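# Scoop dry food from box into two bowls

## Task

Use the scoop to move dry food into the bowls until each bowl contains 10 or more pieces, and keep spillage low; food landing off the table counts only as spill, not as a dropped loose part. Each piece that reaches a bowl must have sat in the scoop while the scoop was held and raised clear, after the piece last rested in the box or on the table. Food caught between the gripper fingers must not get into a bowl. If either bowl ends up with more than an occasional piece breaking these rules, the attempt fails, though a stray rule-breaking piece still adds to that bowl's count. Do not drop the scoop from any real height. Both bowls must finish upright in their original spots. At the end the box must rest flat on the table and the scoop, emptied, must lie on the table away from the box and both bowls. Release everything and pull the grippers away; anything held in place only by the robot at the end does not count.

## Robot and tools

Robot and frame. Two arms, left_arm and right_arm, each with a two-finger gripper. All poses use one scene frame: origin on the table surface midway between the arms, +x out over the table, +z up, left_arm on the +y side (its base near y = +0.292, right_arm's near y = -0.233). The names left and right are not image sides. A gripper's fingers point along its own +z and open and close along its own y. end_effector_position is the point between the finger pads, a few mm behind the tips.

Row layout. Every motion command uses a row of 16 numbers covering both arms, even when only one moves: left_arm x, y, z, qw, qx, qy, qz, opening, then right_arm x, y, z, qw, qx, qy, qz, opening. x, y, z are an absolute target position in metres in the scene frame; the quaternion is an absolute target orientation, w first, in the same frame. Opening runs from -1 (closed) to +1 (fully open, 0.087 m). To keep an arm still, resend the exact pose from the latest result plus the opening it should keep. To hold a gripper's orientation, repeat the same quaternion in every row rather than copying back a drifted reading.

execute_actions(actions): a list of up to 15 actions, run in order. Each action is a list of up to 15 rows; each row lasts one control step (1/30 s), and if fewer than 15 rows are given the last is repeated to fill the action. An action is rejected for both arms if any target lies more than 0.6 m from that gripper's current position along any of the gripper's axes; if the first action fails this or anything is malformed, nothing in the call runs. An empty list just returns state and images.

move(target, speed, blocking): target is one 16-number row of absolute poses. Each gripper follows a straight line to its pose, turning the short way, and both finish together in 0.5 to 10 s (cut off at 10 s). speed is the path's top speed in m/s, 0.002 to 0.5, default 0.25; rotation is capped at twice that in rad/s. The opening is applied when the move starts. Paths ignore obstacles and the other arm, and grippers lag, stray and may overshoot the speed, mostly near full reach. Faster moves and targets set deeper past a contact push harder. blocking=false returns after 0.5 s while motion continues; until a result shows it ended, call wait or stop before any new move or actions. The result adds a move: line with the ending (done, off_target, moving, held, fault) and any limits (paced means a pose was clipped; held means a safety check blocked some steps, after which the arm may jump fast), plus each gripper's distance from its pose.

wait(seconds): 0 to 10; lets time pass with last commands held, returns early if a running move ends. stop(): brakes a running move, needing some distance; fingers keep moving. zoom_image(camera, region): camera is cam_high, cam_low, cam_left_wrist or cam_right_wrist; region is [x0, y0, x1, y1] in pixels of that 504x504 image, origin top-left, at most 504 by 504. read_manual(section): only licence texts. finished_scene(scene): ends the scene numbered 1 or 2; irreversible.

How motion behaves. Each step the commanded pose is clipped to within 70 mm and 16 degrees of the measured one, so distant targets take several actions, and after an action the arm stops near its last clipped pose, not the final goal. Joint friction can leave the gripper up to about 31 mm short, so very small commands may not move it. Position wins over orientation when both cannot be met. Elbows never fully straighten. Joint ranges (rad): waist -2.618 to 3.054, shoulder 0 to 3.142, elbow 0 to 3.142, wrist pitch -1.571 to 1.571, wrist yaw -1.571 to 1.571, wrist roll -2.094 to 2.094.

Gripping. grip_measured reports finger opening on the command scale (each reading may be off by about 1 mm). To hold something, command roughly 0.02 below grip_measured for a firm grip, less for a lighter one. Pads push up to about 20 N; closing fast squeezes harder and can bounce the fingers open.

Result lines. The state line gives each gripper's position and quaternion (less exact at long reach). Hand target lines show where the controller is now driving each gripper. Step readings list positions at some steps; HELD marks steps where an arm's command was held back. pose unreachable means the clearance check altered or blocked that arm's command. Joint torques are raw drive outputs with offsets and noise. MOTOR HOT appears from 75 °C; at 90 °C the arm halts for 10 s; at 100 °C it goes limp and falls. FAULT lines report such stops. Images arrive in the order cam_high, cam_low, cam_left_wrist, cam_right_wrist; calibration is approximate. The robot keeps its last command while you reason, and loose objects may get an occasional small push.

Avoid: arms striking or pressing each other, knocking anything off the table, dropping or slamming the scoop, tipping or shifting the bowls, pinched food entering bowls, and fast hard contacts.

Each tool is called after ">>>" as name(argument=value, ...), one argument or row to a line, values as JSON.

## Session

>>> execute_actions(
  actions=[],
)

Scene clock: 0.00 s.
left_arm: end_effector_position=(+0.3478, +0.2920, +0.3586) grip_measured=+1.000 end_effector_quat_wxyz=(+0.706, -0.002, +0.708, -0.002) | right_arm: end_effector_position=(+0.2447, -0.2640, +0.1513) grip_measured=-0.594 end_effector_quat_wxyz=(+0.286, +0.049, +0.957, -0.017)
Joint positions: left_arm=[ 0.013  1.044  1.041  0.001 -0.    -0.005  0.087] | right_arm=[-0.017  1.235  1.074 -0.829  0.001 -0.005  0.018]
Joint velocities: left_arm=[ 0.017 -0.012 -0.002  0.037  0.037 -0.007  0.   ] | right_arm=[ 0.002 -0.007  0.007  0.081 -0.007 -0.022 -0.001]
Joint torques (N m, as the arm reports them, + toward a larger angle): no reading
Hand target (left_arm): +0.348, +0.292, +0.359; +0.706, -0.002, +0.708, -0.002
Hand target (right_arm): +0.246, -0.264, +0.152; +0.288, +0.049, +0.956, -0.017

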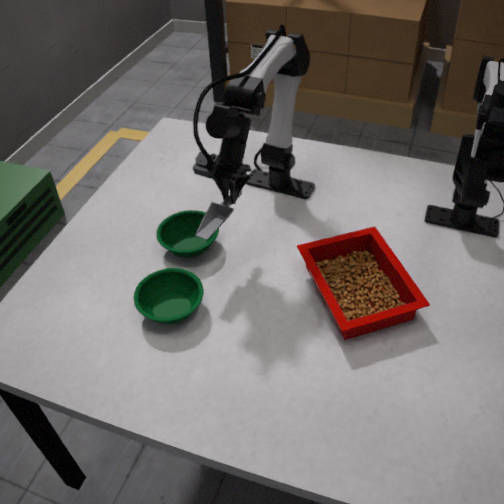

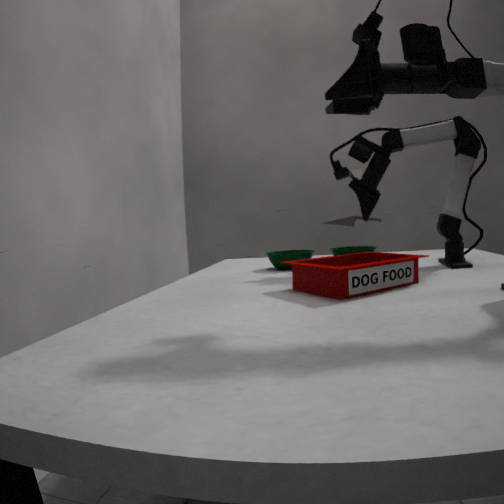

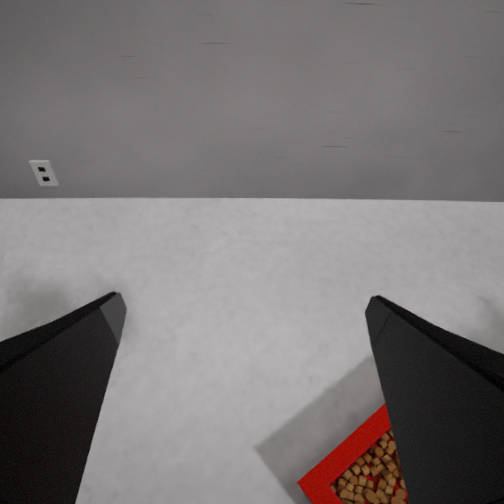

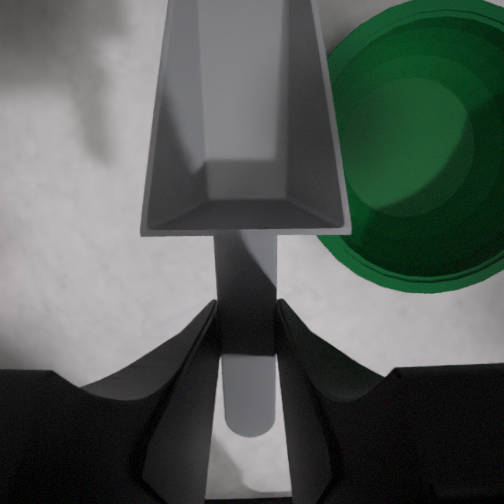

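>>> zoom_image(
  camera="cam_high",
  region=[120, 140, 440, 360],
)

>>> zoom_image(
  camera="cam_low",
  region=[250, 120, 504, 310],
)

Region (120, 140, 440, 360) of cam_high's 504x504 image, scaled by 1.575, with more detail than that image has; it fills the top 346 rows of this view, and the rest is white.

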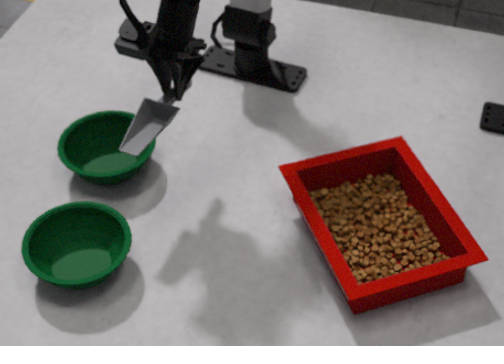

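Region (250, 120, 504, 310) of cam_low's 504x504 image, scaled by 1.984, with more detail than that image has; it fills the top 377 rows of this view, and the rest is white.

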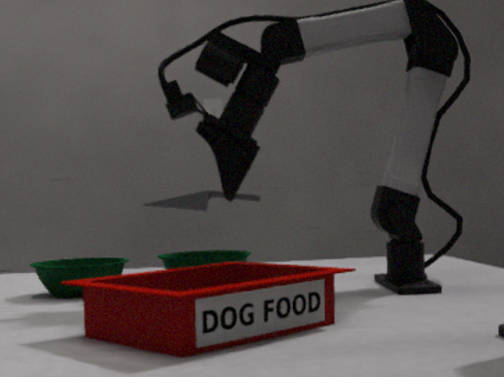

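>>> move(
  target=[0.348,0.292,0.359,0.706,-0.002,0.708,-0.002,1, 0.212,0.031,0.15,0.0662,-0.3165,0.946,0.0221,-0.62],
  speed=0.25,
)

Scene clock: 120.87 s.
left_arm: end_effector_position=(+0.3478, +0.2920, +0.3586) grip_measured=+1.000 end_effector_quat_wxyz=(+0.706, -0.002, +0.708, -0.002) | right_arm: end_effector_position=(+0.2061, +0.0254, +0.1437) grip_measured=-0.594 end_effector_quat_wxyz=(+0.061, -0.311, +0.948, +0.017)
Joint positions: left_arm=[ 0.013  1.044  1.041  0.001 -0.    -0.005  0.087] | right_arm=[ 0.893  1.948  1.857 -1.356  0.027  0.167  0.018]
Joint velocities: left_arm=[-0.002 -0.002  0.012 -0.037 -0.037 -0.007  0.   ] | right_arm=[-0.007 -0.017 -0.017  0.022  0.007 -0.066 -0.   ]
Joint torques (N m, as the arm reports them, + toward a larger angle): left_arm=[ 0.72 -3.15  6.77  2.02  0.15  0.11] | right_arm=[  1.13 -11.46   8.84   0.55  -0.12  -0.03]
Hand target (left_arm): +0.348, +0.292, +0.359; +0.706, -0.002, +0.708, -0.002
Hand target (right_arm): +0.207, +0.031, +0.150; +0.068, -0.317, +0.946, +0.026
Off the commanded pose (left_arm): 0.000 m, 0 deg.
Off the commanded pose (right_arm): 0.010 m, 1 deg.
move: done
camera_calibration (this result's frames):
cam_right_wrist: T_world_to_cam=[[0.549409, -0.835119, 0.026931, -0.0952773], [-0.629504, -0.392514, 0.670565, 0.0666671], [-0.549431, -0.385368, -0.741362, 0.373885], [0, 0, 0, 1]] pos_world=[0.299738, 0.0906831, 0.235046]

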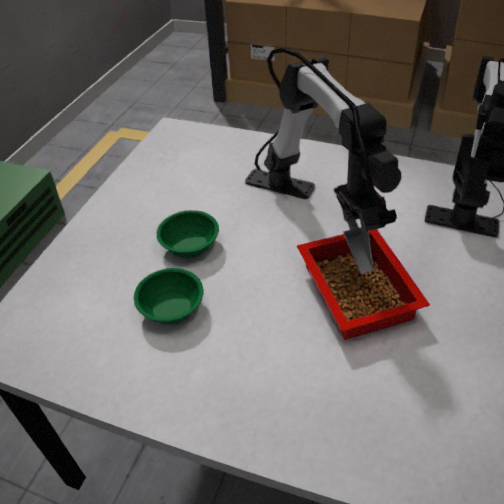

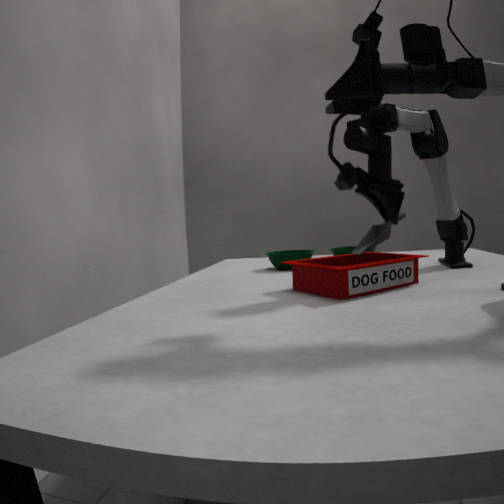

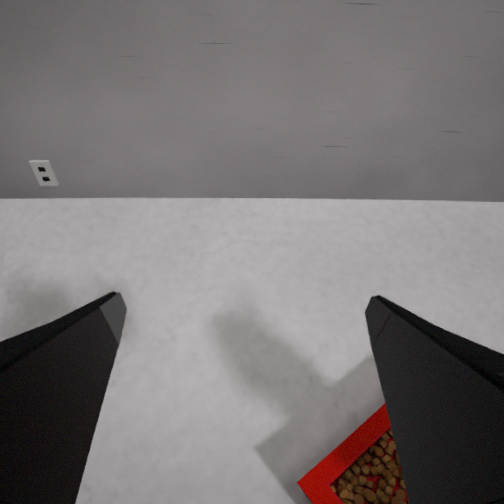

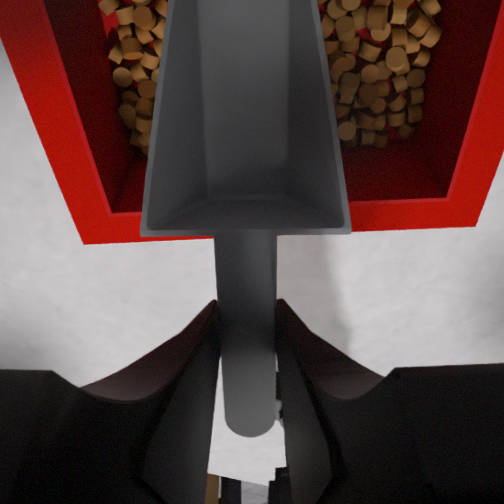

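>>> move(
  target=[0.348,0.292,0.359,0.706,-0.002,0.708,-0.002,1, 0.226,0.034,0.10,0.0331,-0.3171,0.9477,0.0111,-0.62],
  speed=0.1,
)

>>> zoom_image(
  camera="cam_low",
  region=[270, 170, 450, 310],
)

>>> zoom_image(
  camera="cam_high",
  region=[280, 180, 450, 350],
)

Scene clock: 133.17 s.
left_arm: end_effector_position=(+0.3478, +0.2920, +0.3586) grip_measured=+1.000 end_effector_quat_wxyz=(+0.706, -0.002, +0.708, -0.002) | right_arm: end_effector_position=(+0.2193, +0.0307, +0.0972) grip_measured=-0.594 end_effector_quat_wxyz=(+0.023, -0.316, +0.949, -0.000)
Joint positions: left_arm=[ 0.013  1.044  1.041  0.001 -0.    -0.005  0.087] | right_arm=[ 0.877  2.08   1.857 -1.308  0.021  0.144  0.018]
Joint velocities: left_arm=[-0.022 -0.002  0.012 -0.022  0.007 -0.007  0.   ] | right_arm=[ 0.002  0.012 -0.012 -0.051 -0.007 -0.066 -0.001]
Joint torques (N m, as the arm reports them, + toward a larger angle): left_arm=[ 0.66 -3.06  6.72  1.99  0.13  0.08] | right_arm=[  0.06 -13.18   7.19   0.58  -0.12  -0.07]
Hand target (left_arm): +0.348, +0.292, +0.359; +0.706, -0.002, +0.708, -0.002
Hand target (right_arm): +0.226, +0.034, +0.100; +0.033, -0.317, +0.948, +0.011
Off the commanded pose (left_arm): 0.000 m, 0 deg.
Off the commanded pose (right_arm): 0.008 m, 2 deg.
move: done
camera_calibration (this result's frames):
cam_right_wrist: T_world_to_cam=[[0.5576, -0.829148, 0.0399431, -0.100152], [-0.583039, -0.356933, 0.729838, 0.0912102], [-0.590887, -0.430246, -0.682452, 0.353483], [0, 0, 0, 1]] pos_world=[0.317893, 0.1016, 0.178667]

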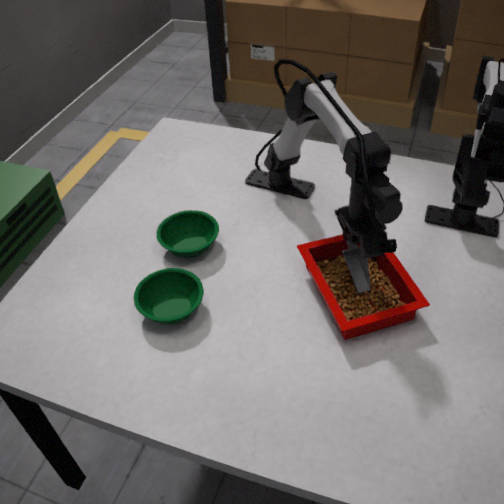

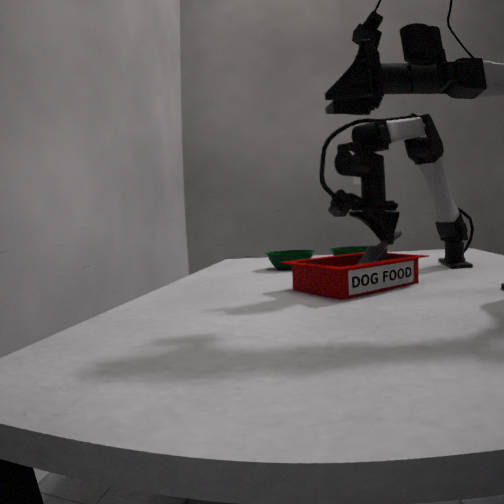

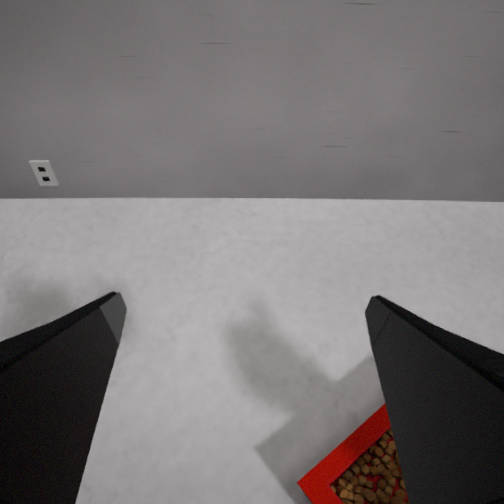

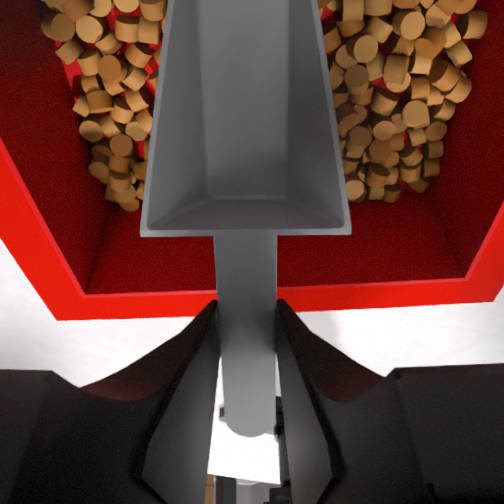

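Region (270, 170, 450, 310) of cam_low's 504x504 image, scaled by 2.800, with more detail than that image has.

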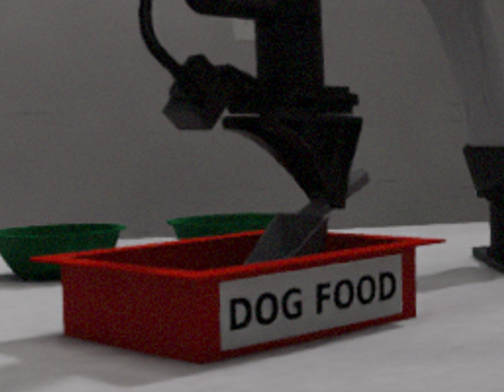

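Region (280, 180, 450, 350) of cam_high's 504x504 image, scaled by 2.965, with more detail than that image has.

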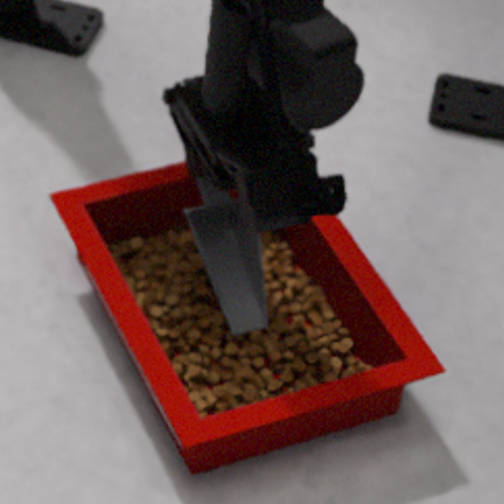

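>>> move(
  target=[0.348,0.292,0.359,0.706,-0.002,0.708,-0.002,1, 0.250,0.054,0.08,0.0579,-0.3167,0.9465,0.0194,-0.62],
  speed=0.06,
)

>>> move(
  target=[0.348,0.292,0.359,0.706,-0.002,0.708,-0.002,1, 0.280,0.077,0.053,0.1565,-0.313,0.9353,0.0524,-0.62],
  speed=0.06,
)

>>> zoom_image(
  camera="cam_high",
  region=[280, 180, 450, 350],
)

Scene clock: 156.80 s.
left_arm: end_effector_position=(+0.3478, +0.2920, +0.3586) grip_measured=+1.000 end_effector_quat_wxyz=(+0.706, -0.002, +0.708, -0.002) | right_arm: end_effector_position=(+0.2391, +0.0503, +0.0764) grip_measured=-0.594 end_effector_quat_wxyz=(+0.044, -0.317, +0.947, +0.011)
Joint positions: left_arm=[ 0.013  1.044  1.041  0.001 -0.    -0.005  0.087] | right_arm=[ 0.877  2.15   1.887 -1.219  0.021  0.14   0.018]
Joint velocities: left_arm=[ 0.007  0.002 -0.012  0.037  0.007 -0.022  0.   ] | right_arm=[ 0.002 -0.002 -0.002  0.022 -0.022  0.007 -0.001]
Joint torques (N m, as the arm reports them, + toward a larger angle): left_arm=[ 0.76 -3.29  6.61  1.94  0.17  0.02] | right_arm=[ -0.04 -13.04   8.55   0.63  -0.05  -0.07]
Hand target (left_arm): +0.348, +0.292, +0.359; +0.706, -0.002, +0.708, -0.002
Hand target (right_arm): +0.249, +0.054, +0.080; +0.058, -0.317, +0.947, +0.019
Off the commanded pose (left_arm): 0.000 m, 0 deg.
Off the commanded pose (right_arm): 0.012 m, 2 deg.
move: off_target (right_arm)
camera_calibration (this result's frames):
cam_right_wrist: T_world_to_cam=[[0.559531, -0.828237, 0.0307909, -0.0938773], [-0.606302, -0.383704, 0.696541, 0.134429], [-0.565087, -0.408405, -0.716856, 0.354808], [0, 0, 0, 1]] pos_world=[0.33453, 0.118734, 0.163601]

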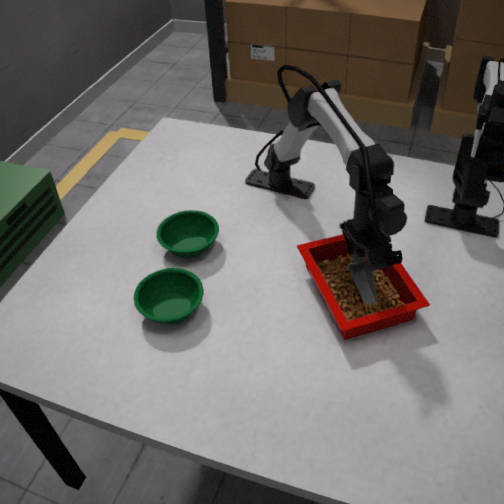

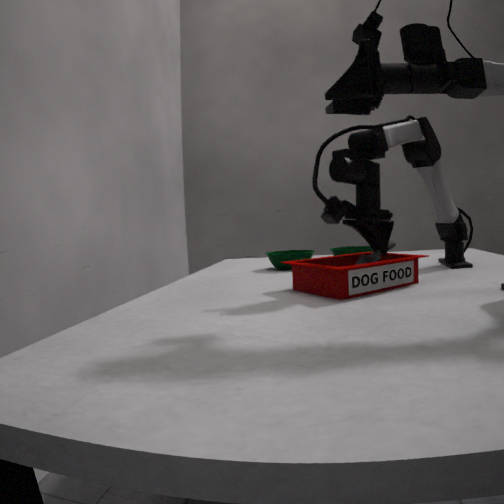

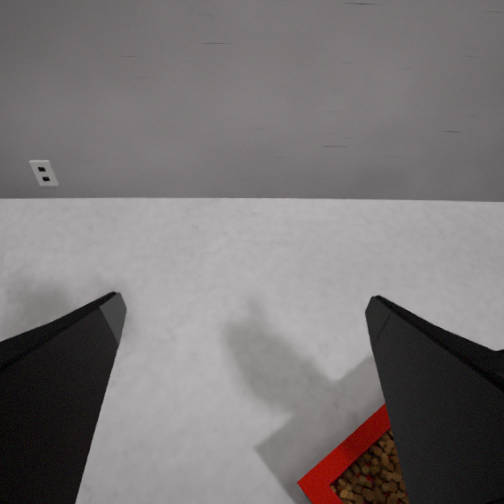

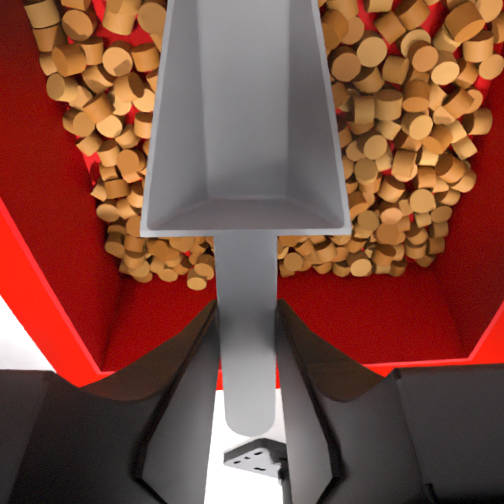

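Scene clock: 159.10 s.
left_arm: end_effector_position=(+0.3478, +0.2920, +0.3586) grip_measured=+1.000 end_effector_quat_wxyz=(+0.706, -0.002, +0.708, -0.002) | right_arm: end_effector_position=(+0.2727, +0.0809, +0.0514) grip_measured=-0.594 end_effector_quat_wxyz=(+0.141, -0.314, +0.937, +0.052)
Joint positions: left_arm=[ 0.013  1.044  1.041  0.001 -0.    -0.005  0.087] | right_arm=[ 0.877  2.124  1.741 -0.886  0.032  0.136  0.018]
Joint velocities: left_arm=[-0.002 -0.012  0.002 -0.022  0.007 -0.095  0.   ] | right_arm=[ 0.002  0.007  0.012  0.051  0.007 -0.051 -0.001]
Joint torques (N m, as the arm reports them, + toward a larger angle): left_arm=[ 0.44 -3.12  6.56  1.96  0.18  0.03] | right_arm=[ -0.01 -15.67   4.76   1.18   0.16  -0.11]
Hand target (left_arm): +0.348, +0.292, +0.359; +0.706, -0.002, +0.708, -0.002
Hand target (right_arm): +0.279, +0.078, +0.054; +0.156, -0.313, +0.935, +0.052
Off the commanded pose (left_arm): 0.000 m, 0 deg.
Off the commanded pose (right_arm): 0.008 m, 2 deg.
move: done
camera_calibration (this result's frames):
cam_right_wrist: T_world_to_cam=[[0.55823, -0.829685, 0.00160825, -0.08458], [-0.703137, -0.472055, 0.531754, 0.225909], [-0.440429, -0.297972, -0.846897, 0.332063], [0, 0, 0, 1]] pos_world=[0.352311, 0.135413, 0.161231]

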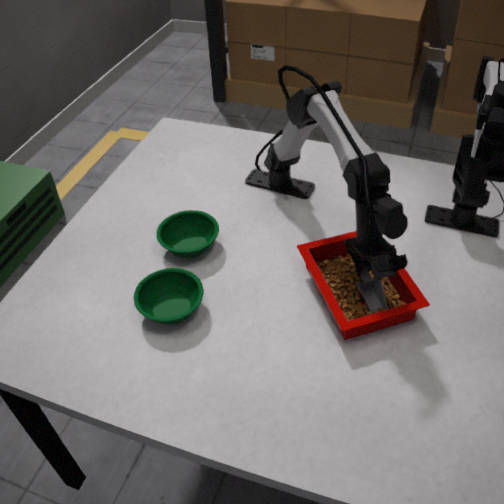

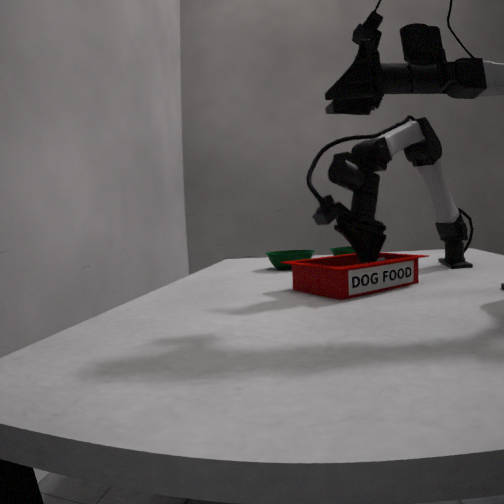

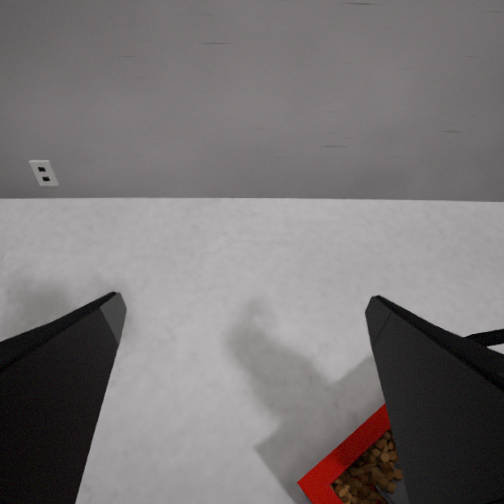

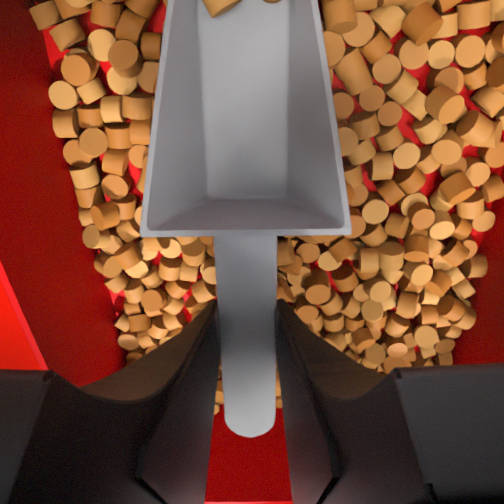

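Region (280, 180, 450, 350) of cam_high's 504x504 image, scaled by 2.965, with more detail than that image has.

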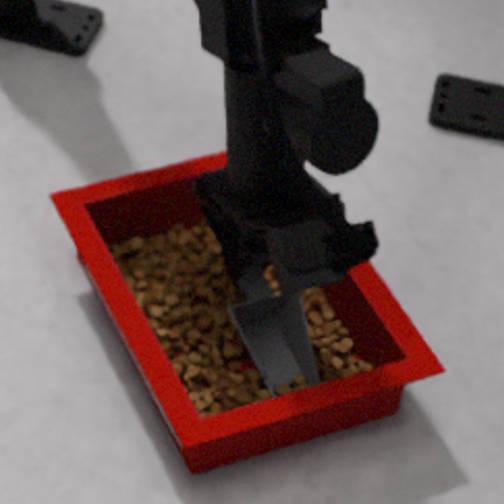

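>>> move(
  target=[0.348,0.292,0.359,0.706,-0.002,0.708,-0.002,1, 0.222,0.026,0.10,0.0248,-0.3172,0.948,0.0083,-0.62],
  speed=0.1,
)

>>> move(
  target=[0.348,0.292,0.359,0.706,-0.002,0.708,-0.002,1, 0.232,0.034,0.082,0.0248,-0.3172,0.948,0.0083,-0.62],
  speed=0.05,
)

>>> zoom_image(
  camera="cam_high",
  region=[280, 180, 450, 350],
)

Scene clock: 173.47 s.
left_arm: end_effector_position=(+0.3478, +0.2920, +0.3586) grip_measured=+1.000 end_effector_quat_wxyz=(+0.706, -0.002, +0.708, -0.002) | right_arm: end_effector_position=(+0.2189, +0.0249, +0.0833) grip_measured=-0.594 end_effector_quat_wxyz=(+0.012, -0.318, +0.948, -0.003)
Joint positions: left_arm=[ 0.013  1.044  1.041  0.001 -0.    -0.005  0.087] | right_arm=[ 0.866  2.086  1.808 -1.274  0.017  0.13   0.018]
Joint velocities: left_arm=[ 0.017 -0.012  0.002  0.066  0.007 -0.022  0.   ] | right_arm=[ 0.002  0.002 -0.007 -0.066 -0.022 -0.051 -0.   ]
Joint torques (N m, as the arm reports them, + toward a larger angle): left_arm=[ 0.68 -3.28  6.56  1.98  0.09  0.05] | right_arm=[ -0.09 -15.33   8.6    0.23  -0.13  -0.06]
Hand target (left_arm): +0.348, +0.292, +0.359; +0.706, -0.002, +0.708, -0.002
Hand target (right_arm): +0.223, +0.025, +0.099; +0.025, -0.317, +0.948, +0.009
Off the commanded pose (left_arm): 0.000 m, 0 deg.
Off the commanded pose (right_arm): 0.017 m, 2 deg.
move: off_target (right_arm)
camera_calibration (this result's frames):
cam_right_wrist: T_world_to_cam=[[0.560945, -0.826874, 0.0402525, -0.104913], [-0.568639, -0.349511, 0.744642, 0.094497], [-0.601656, -0.440592, -0.66625, 0.342555], [0, 0, 0, 1]] pos_world=[0.318686, 0.097205, 0.162084]

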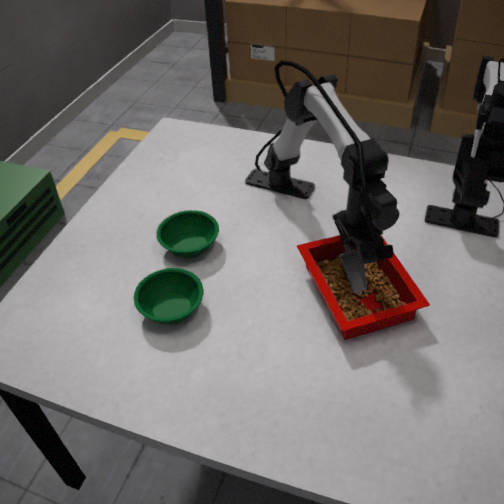

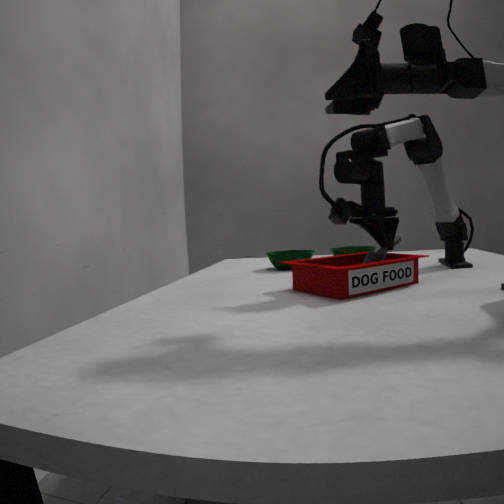

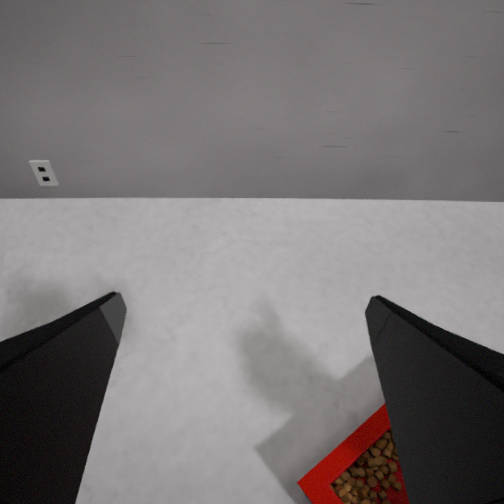

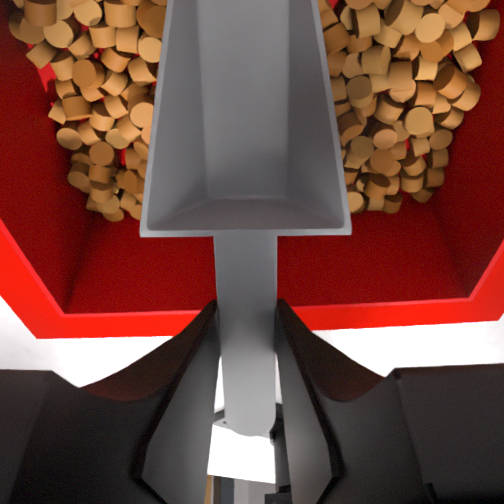

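Scene clock: 174.20 s.
left_arm: end_effector_position=(+0.3478, +0.2920, +0.3586) grip_measured=+1.000 end_effector_quat_wxyz=(+0.706, -0.002, +0.708, -0.002) | right_arm: end_effector_position=(+0.2228, +0.0288, +0.0817) grip_measured=-0.594 end_effector_quat_wxyz=(+0.015, -0.317, +0.948, -0.002)
Joint positions: left_arm=[ 0.013  1.044  1.041  0.001 -0.    -0.005  0.087] | right_arm=[ 0.866  2.101  1.826 -1.269  0.017  0.13   0.018]
Joint velocities: left_arm=[-0.002 -0.007  0.007 -0.022  0.022 -0.037  0.   ] | right_arm=[ 0.012 -0.002  0.017 -0.007 -0.037 -0.022  0.   ]
Joint torques (N m, as the arm reports them, + toward a larger angle): left_arm=[ 0.47 -3.14  6.77  1.94  0.2   0.07] | right_arm=[  0.   -11.87   8.38   0.51  -0.13  -0.05]
Hand target (left_arm): +0.348, +0.292, +0.359; +0.706, -0.002, +0.708, -0.002
Hand target (right_arm): +0.232, +0.034, +0.082; +0.025, -0.317, +0.948, +0.008
Off the commanded pose (left_arm): 0.000 m, 0 deg.
Off the commanded pose (right_arm): 0.011 m, 2 deg.
move: off_target (right_arm)
camera_calibration (this result's frames):
cam_right_wrist: T_world_to_cam=[[0.56073, -0.827085, 0.0388842, -0.103693], [-0.572679, -0.353479, 0.739656, 0.100742], [-0.598014, -0.437015, -0.671861, 0.345061], [0, 0, 0, 1]] pos_world=[0.322188, 0.100645, 0.161351]

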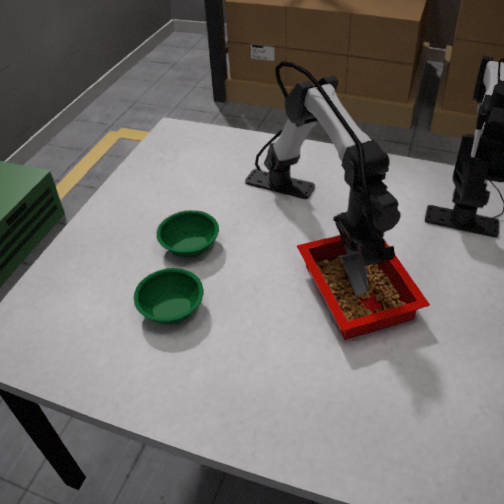

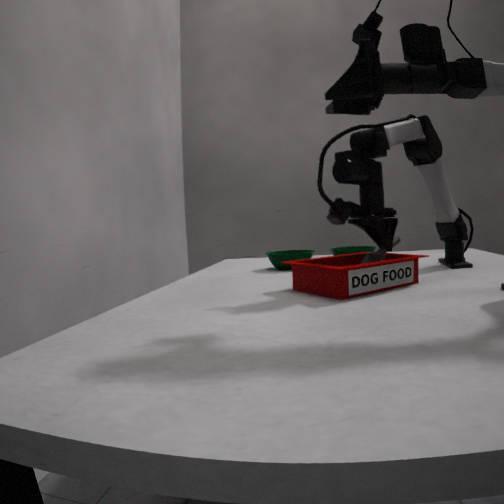

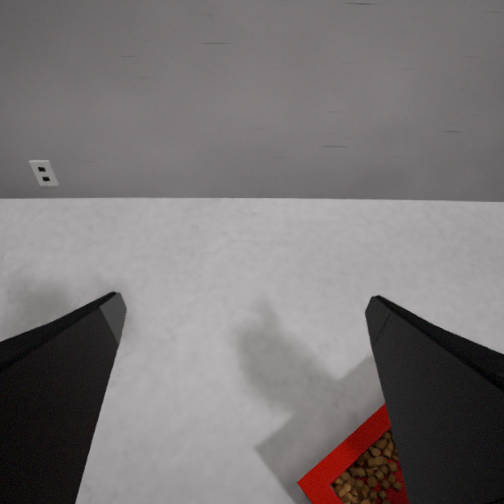

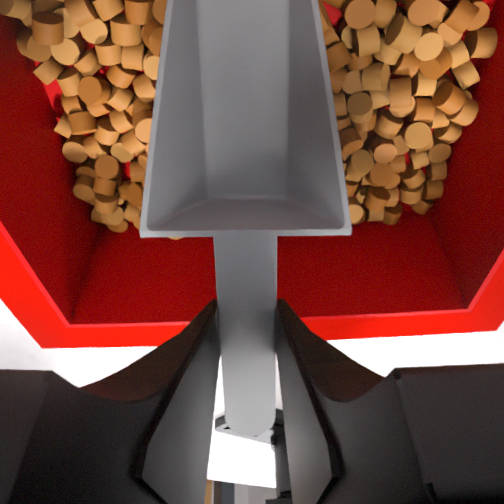

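Region (280, 180, 450, 350) of cam_high's 504x504 image, scaled by 2.965, with more detail than that image has.

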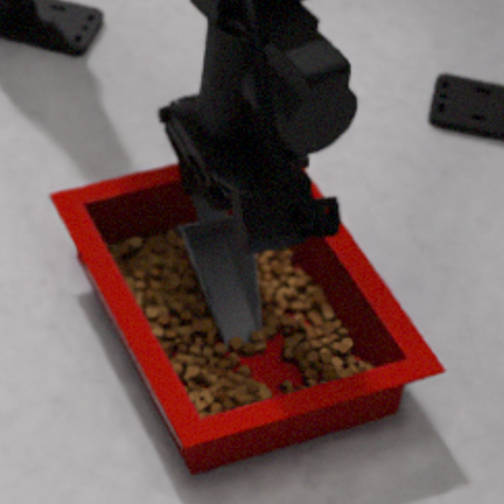

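>>> move(
  target=[0.348,0.292,0.359,0.706,-0.002,0.708,-0.002,1, 0.235,0.005,0.125,0.0248,-0.3172,0.948,0.0083,-0.62],
  speed=0.1,
)

>>> move(
  target=[0.348,0.292,0.359,0.706,-0.002,0.708,-0.002,1, 0.252,-0.004,0.078,0.0248,-0.3172,0.948,0.0083,-0.62],
  speed=0.05,
)

>>> zoom_image(
  camera="cam_high",
  region=[280, 180, 450, 350],
)

Scene clock: 199.20 s.
left_arm: end_effector_position=(+0.3478, +0.2920, +0.3586) grip_measured=+1.000 end_effector_quat_wxyz=(+0.706, -0.002, +0.708, -0.002) | right_arm: end_effector_position=(+0.2313, +0.0036, +0.1116) grip_measured=-0.594 end_effector_quat_wxyz=(+0.009, -0.316, +0.949, -0.004)
Joint positions: left_arm=[ 0.013  1.044  1.041  0.001 -0.    -0.005  0.087] | right_arm=[ 0.805  2.069  1.893 -1.381  0.014  0.073  0.018]
Joint velocities: left_arm=[ 0.007  0.002  0.007 -0.007 -0.095 -0.007  0.   ] | right_arm=[-0.007  0.012 -0.017 -0.007 -0.007  0.007 -0.001]
Joint torques (N m, as the arm reports them, + toward a larger angle): left_arm=[ 0.65 -2.91  6.59  1.99  0.16  0.06] | right_arm=[  0.32 -14.39   8.53   0.33  -0.14  -0.05]
Hand target (left_arm): +0.348, +0.292, +0.359; +0.706, -0.002, +0.708, -0.002
Hand target (right_arm): +0.235, +0.005, +0.125; +0.025, -0.317, +0.948, +0.008
Off the commanded pose (left_arm): 0.000 m, 0 deg.
Off the commanded pose (right_arm): 0.014 m, 2 deg.
move: off_target (right_arm)
camera_calibration (this result's frames):
cam_right_wrist: T_world_to_cam=[[0.557675, -0.829109, 0.0396932, -0.129827], [-0.566628, -0.345309, 0.748127, 0.0721865], [-0.606573, -0.439704, -0.662367, 0.360082], [0, 0, 0, 1]] pos_world=[0.331721, 0.075615, 0.189655]

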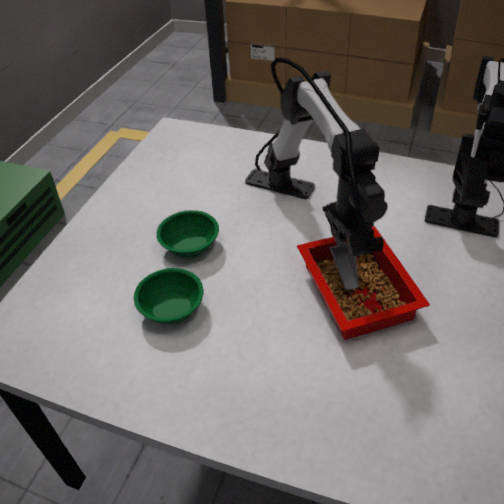

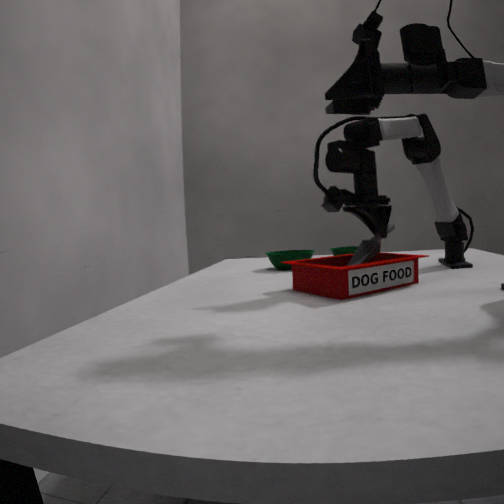

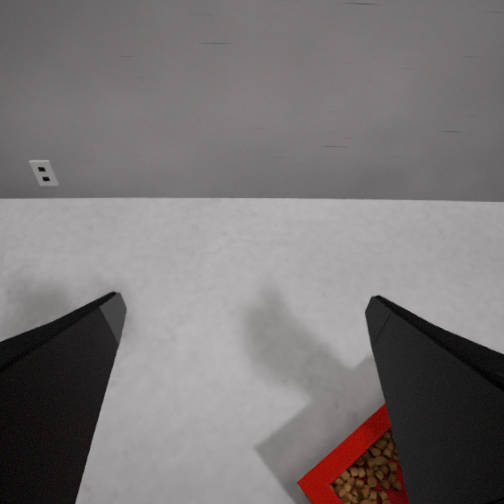

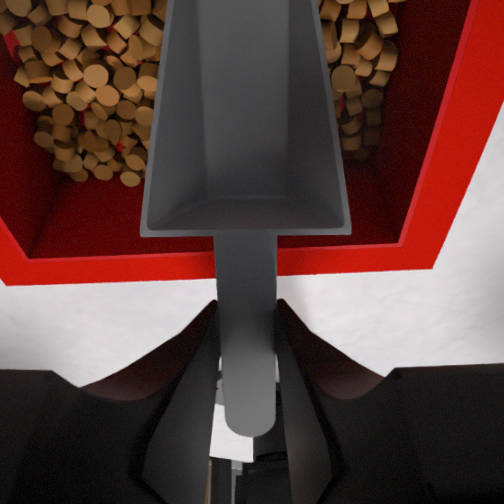

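Scene clock: 200.40 s.
left_arm: end_effector_position=(+0.3478, +0.2920, +0.3586) grip_measured=+1.000 end_effector_quat_wxyz=(+0.706, -0.002, +0.708, -0.002) | right_arm: end_effector_position=(+0.2535, -0.0003, +0.0864) grip_measured=-0.594 end_effector_quat_wxyz=(+0.036, -0.315, +0.948, +0.006)
Joint positions: left_arm=[ 0.013  1.044  1.041  0.001 -0.    -0.005  0.087] | right_arm=[ 0.763  2.069  1.8   -1.231  0.014  0.031  0.018]
Joint velocities: left_arm=[-0.007 -0.007 -0.012 -0.051 -0.037  0.051  0.   ] | right_arm=[-0.007 -0.007  0.022  0.037  0.051 -0.066  0.   ]
Joint torques (N m, as the arm reports them, + toward a larger angle): left_arm=[ 0.48 -3.12  6.8   1.97  0.1   0.09] | right_arm=[  0.35 -12.33   4.51   0.59  -0.18  -0.1 ]
Hand target (left_arm): +0.348, +0.292, +0.359; +0.706, -0.002, +0.708, -0.002
Hand target (right_arm): +0.252, -0.004, +0.078; +0.025, -0.317, +0.948, +0.008
Off the commanded pose (left_arm): 0.000 m, 0 deg.
Off the commanded pose (right_arm): 0.009 m, 1 deg.
move: done
camera_calibration (this result's frames):
cam_right_wrist: T_world_to_cam=[[0.556042, -0.830419, 0.0349574, -0.143594], [-0.598637, -0.370957, 0.709947, 0.113682], [-0.576585, -0.415687, -0.703387, 0.351103], [0, 0, 0, 1]] pos_world=[0.350339, 0.068877, 0.171273]

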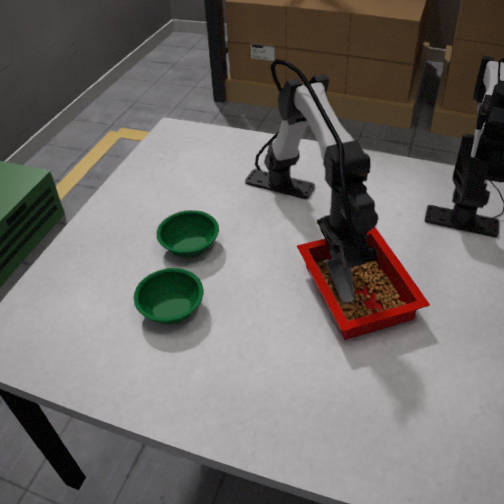

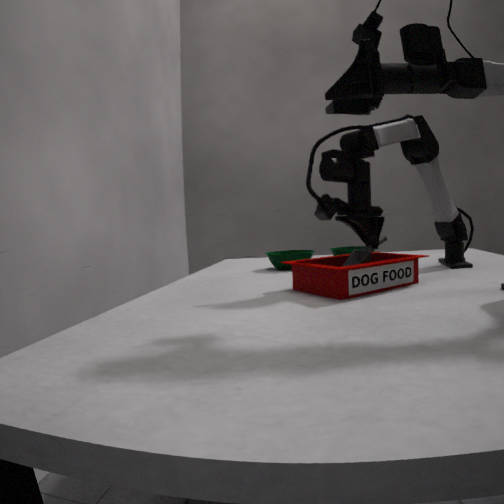

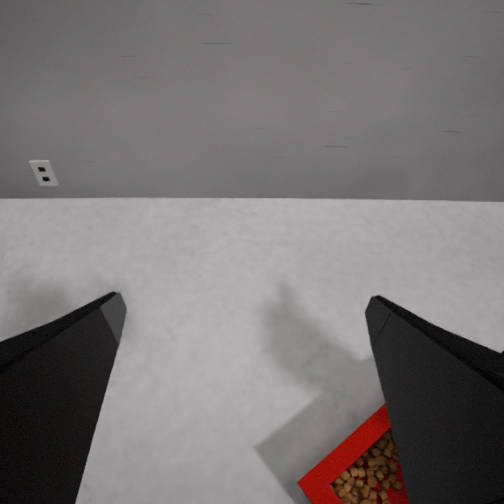

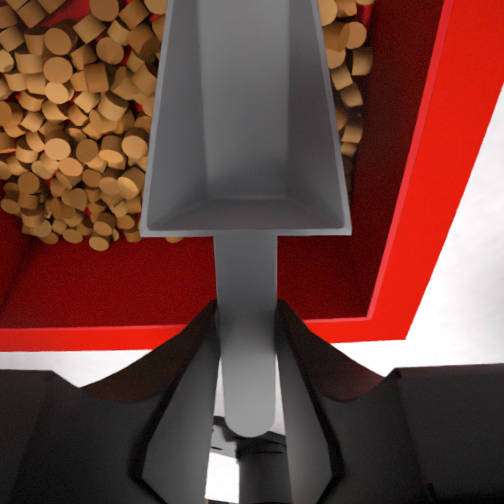

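Region (280, 180, 450, 350) of cam_high's 504x504 image, scaled by 2.965, with more detail than that image has.

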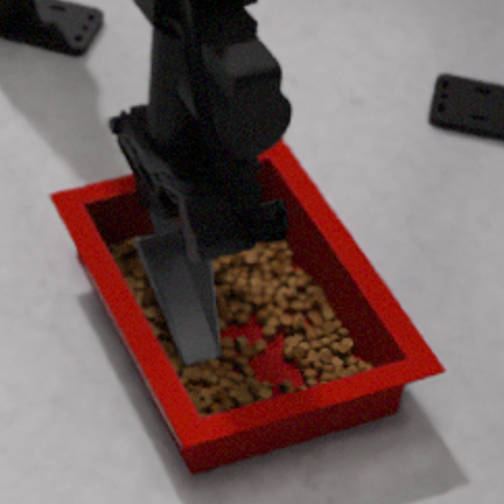

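>>> move(
  target=[0.348,0.292,0.359,0.706,-0.002,0.708,-0.002,1, 0.247,0.0,0.068,0.0165,-0.3173,0.9481,0.0055,-0.62],
  speed=0.04,
)

>>> zoom_image(
  camera="cam_high",
  region=[280, 180, 450, 350],
)

Scene clock: 214.97 s.
left_arm: end_effector_position=(+0.3478, +0.2920, +0.3586) grip_measured=+1.000 end_effector_quat_wxyz=(+0.706, -0.002, +0.708, -0.002) | right_arm: end_effector_position=(+0.2556, +0.0013, +0.0824) grip_measured=-0.594 end_effector_quat_wxyz=(+0.041, -0.315, +0.948, +0.008)
Joint positions: left_arm=[ 0.013  1.044  1.041  0.001 -0.    -0.005  0.087] | right_arm=[ 0.763  2.069  1.785 -1.205  0.014  0.03   0.018]
Joint velocities: left_arm=[-0.017 -0.012 -0.002 -0.081 -0.037 -0.051  0.   ] | right_arm=[-0.002  0.007 -0.002 -0.022  0.022  0.007  0.   ]
Joint torques (N m, as the arm reports them, + toward a larger angle): left_arm=[ 0.6  -3.39  6.65  1.99  0.11  0.09] | right_arm=[  1.16 -11.13   4.04   0.54  -0.13   0.03]
Hand target (left_arm): +0.348, +0.292, +0.359; +0.706, -0.002, +0.708, -0.002
Hand target (right_arm): +0.247, -0.000, +0.068; +0.017, -0.317, +0.948, +0.005
Off the commanded pose (left_arm): 0.000 m, 0 deg.
Off the commanded pose (right_arm): 0.017 m, 3 deg.
move: off_target (right_arm)
camera_calibration (this result's frames):
cam_right_wrist: T_world_to_cam=[[0.556374, -0.830232, 0.0341022, -0.143281], [-0.604481, -0.376246, 0.702169, 0.120518], [-0.570132, -0.411282, -0.711193, 0.349163], [0, 0, 0, 1]] pos_world=[0.351637, 0.0699928, 0.168584]

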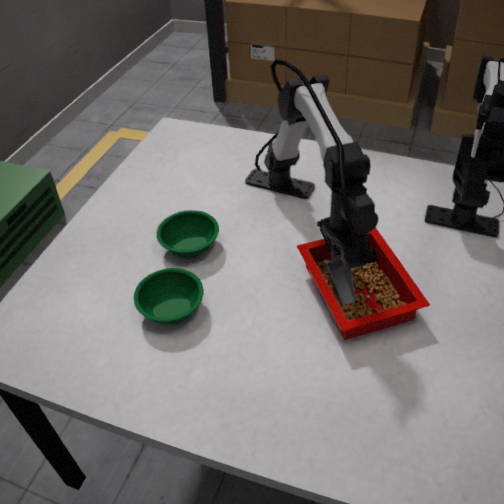

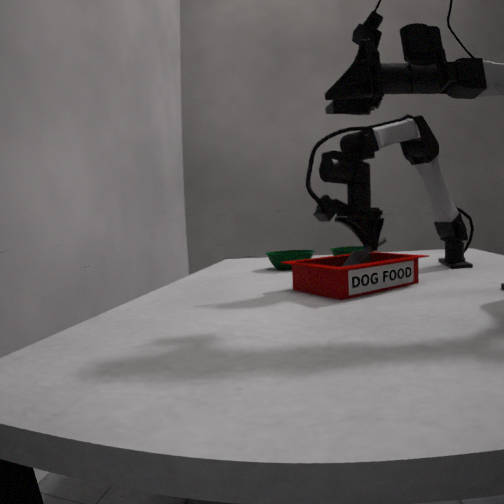

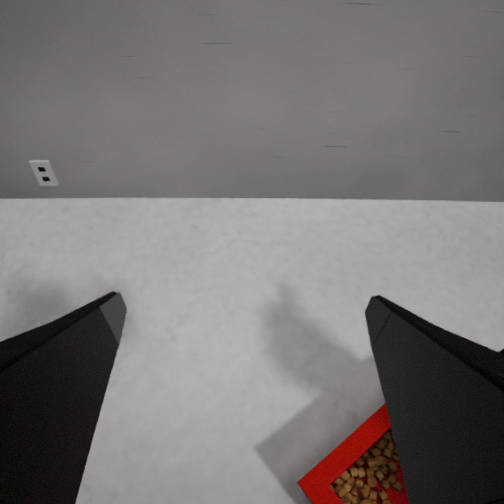

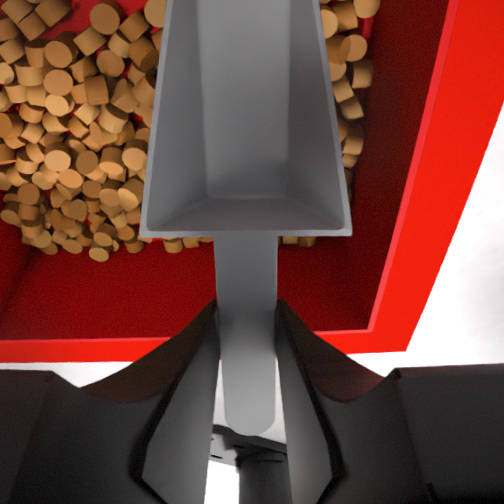

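Region (280, 180, 450, 350) of cam_high's 504x504 image, scaled by 2.965, with more detail than that image has.

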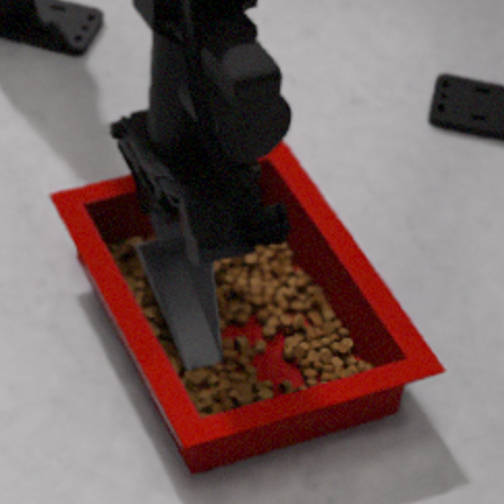

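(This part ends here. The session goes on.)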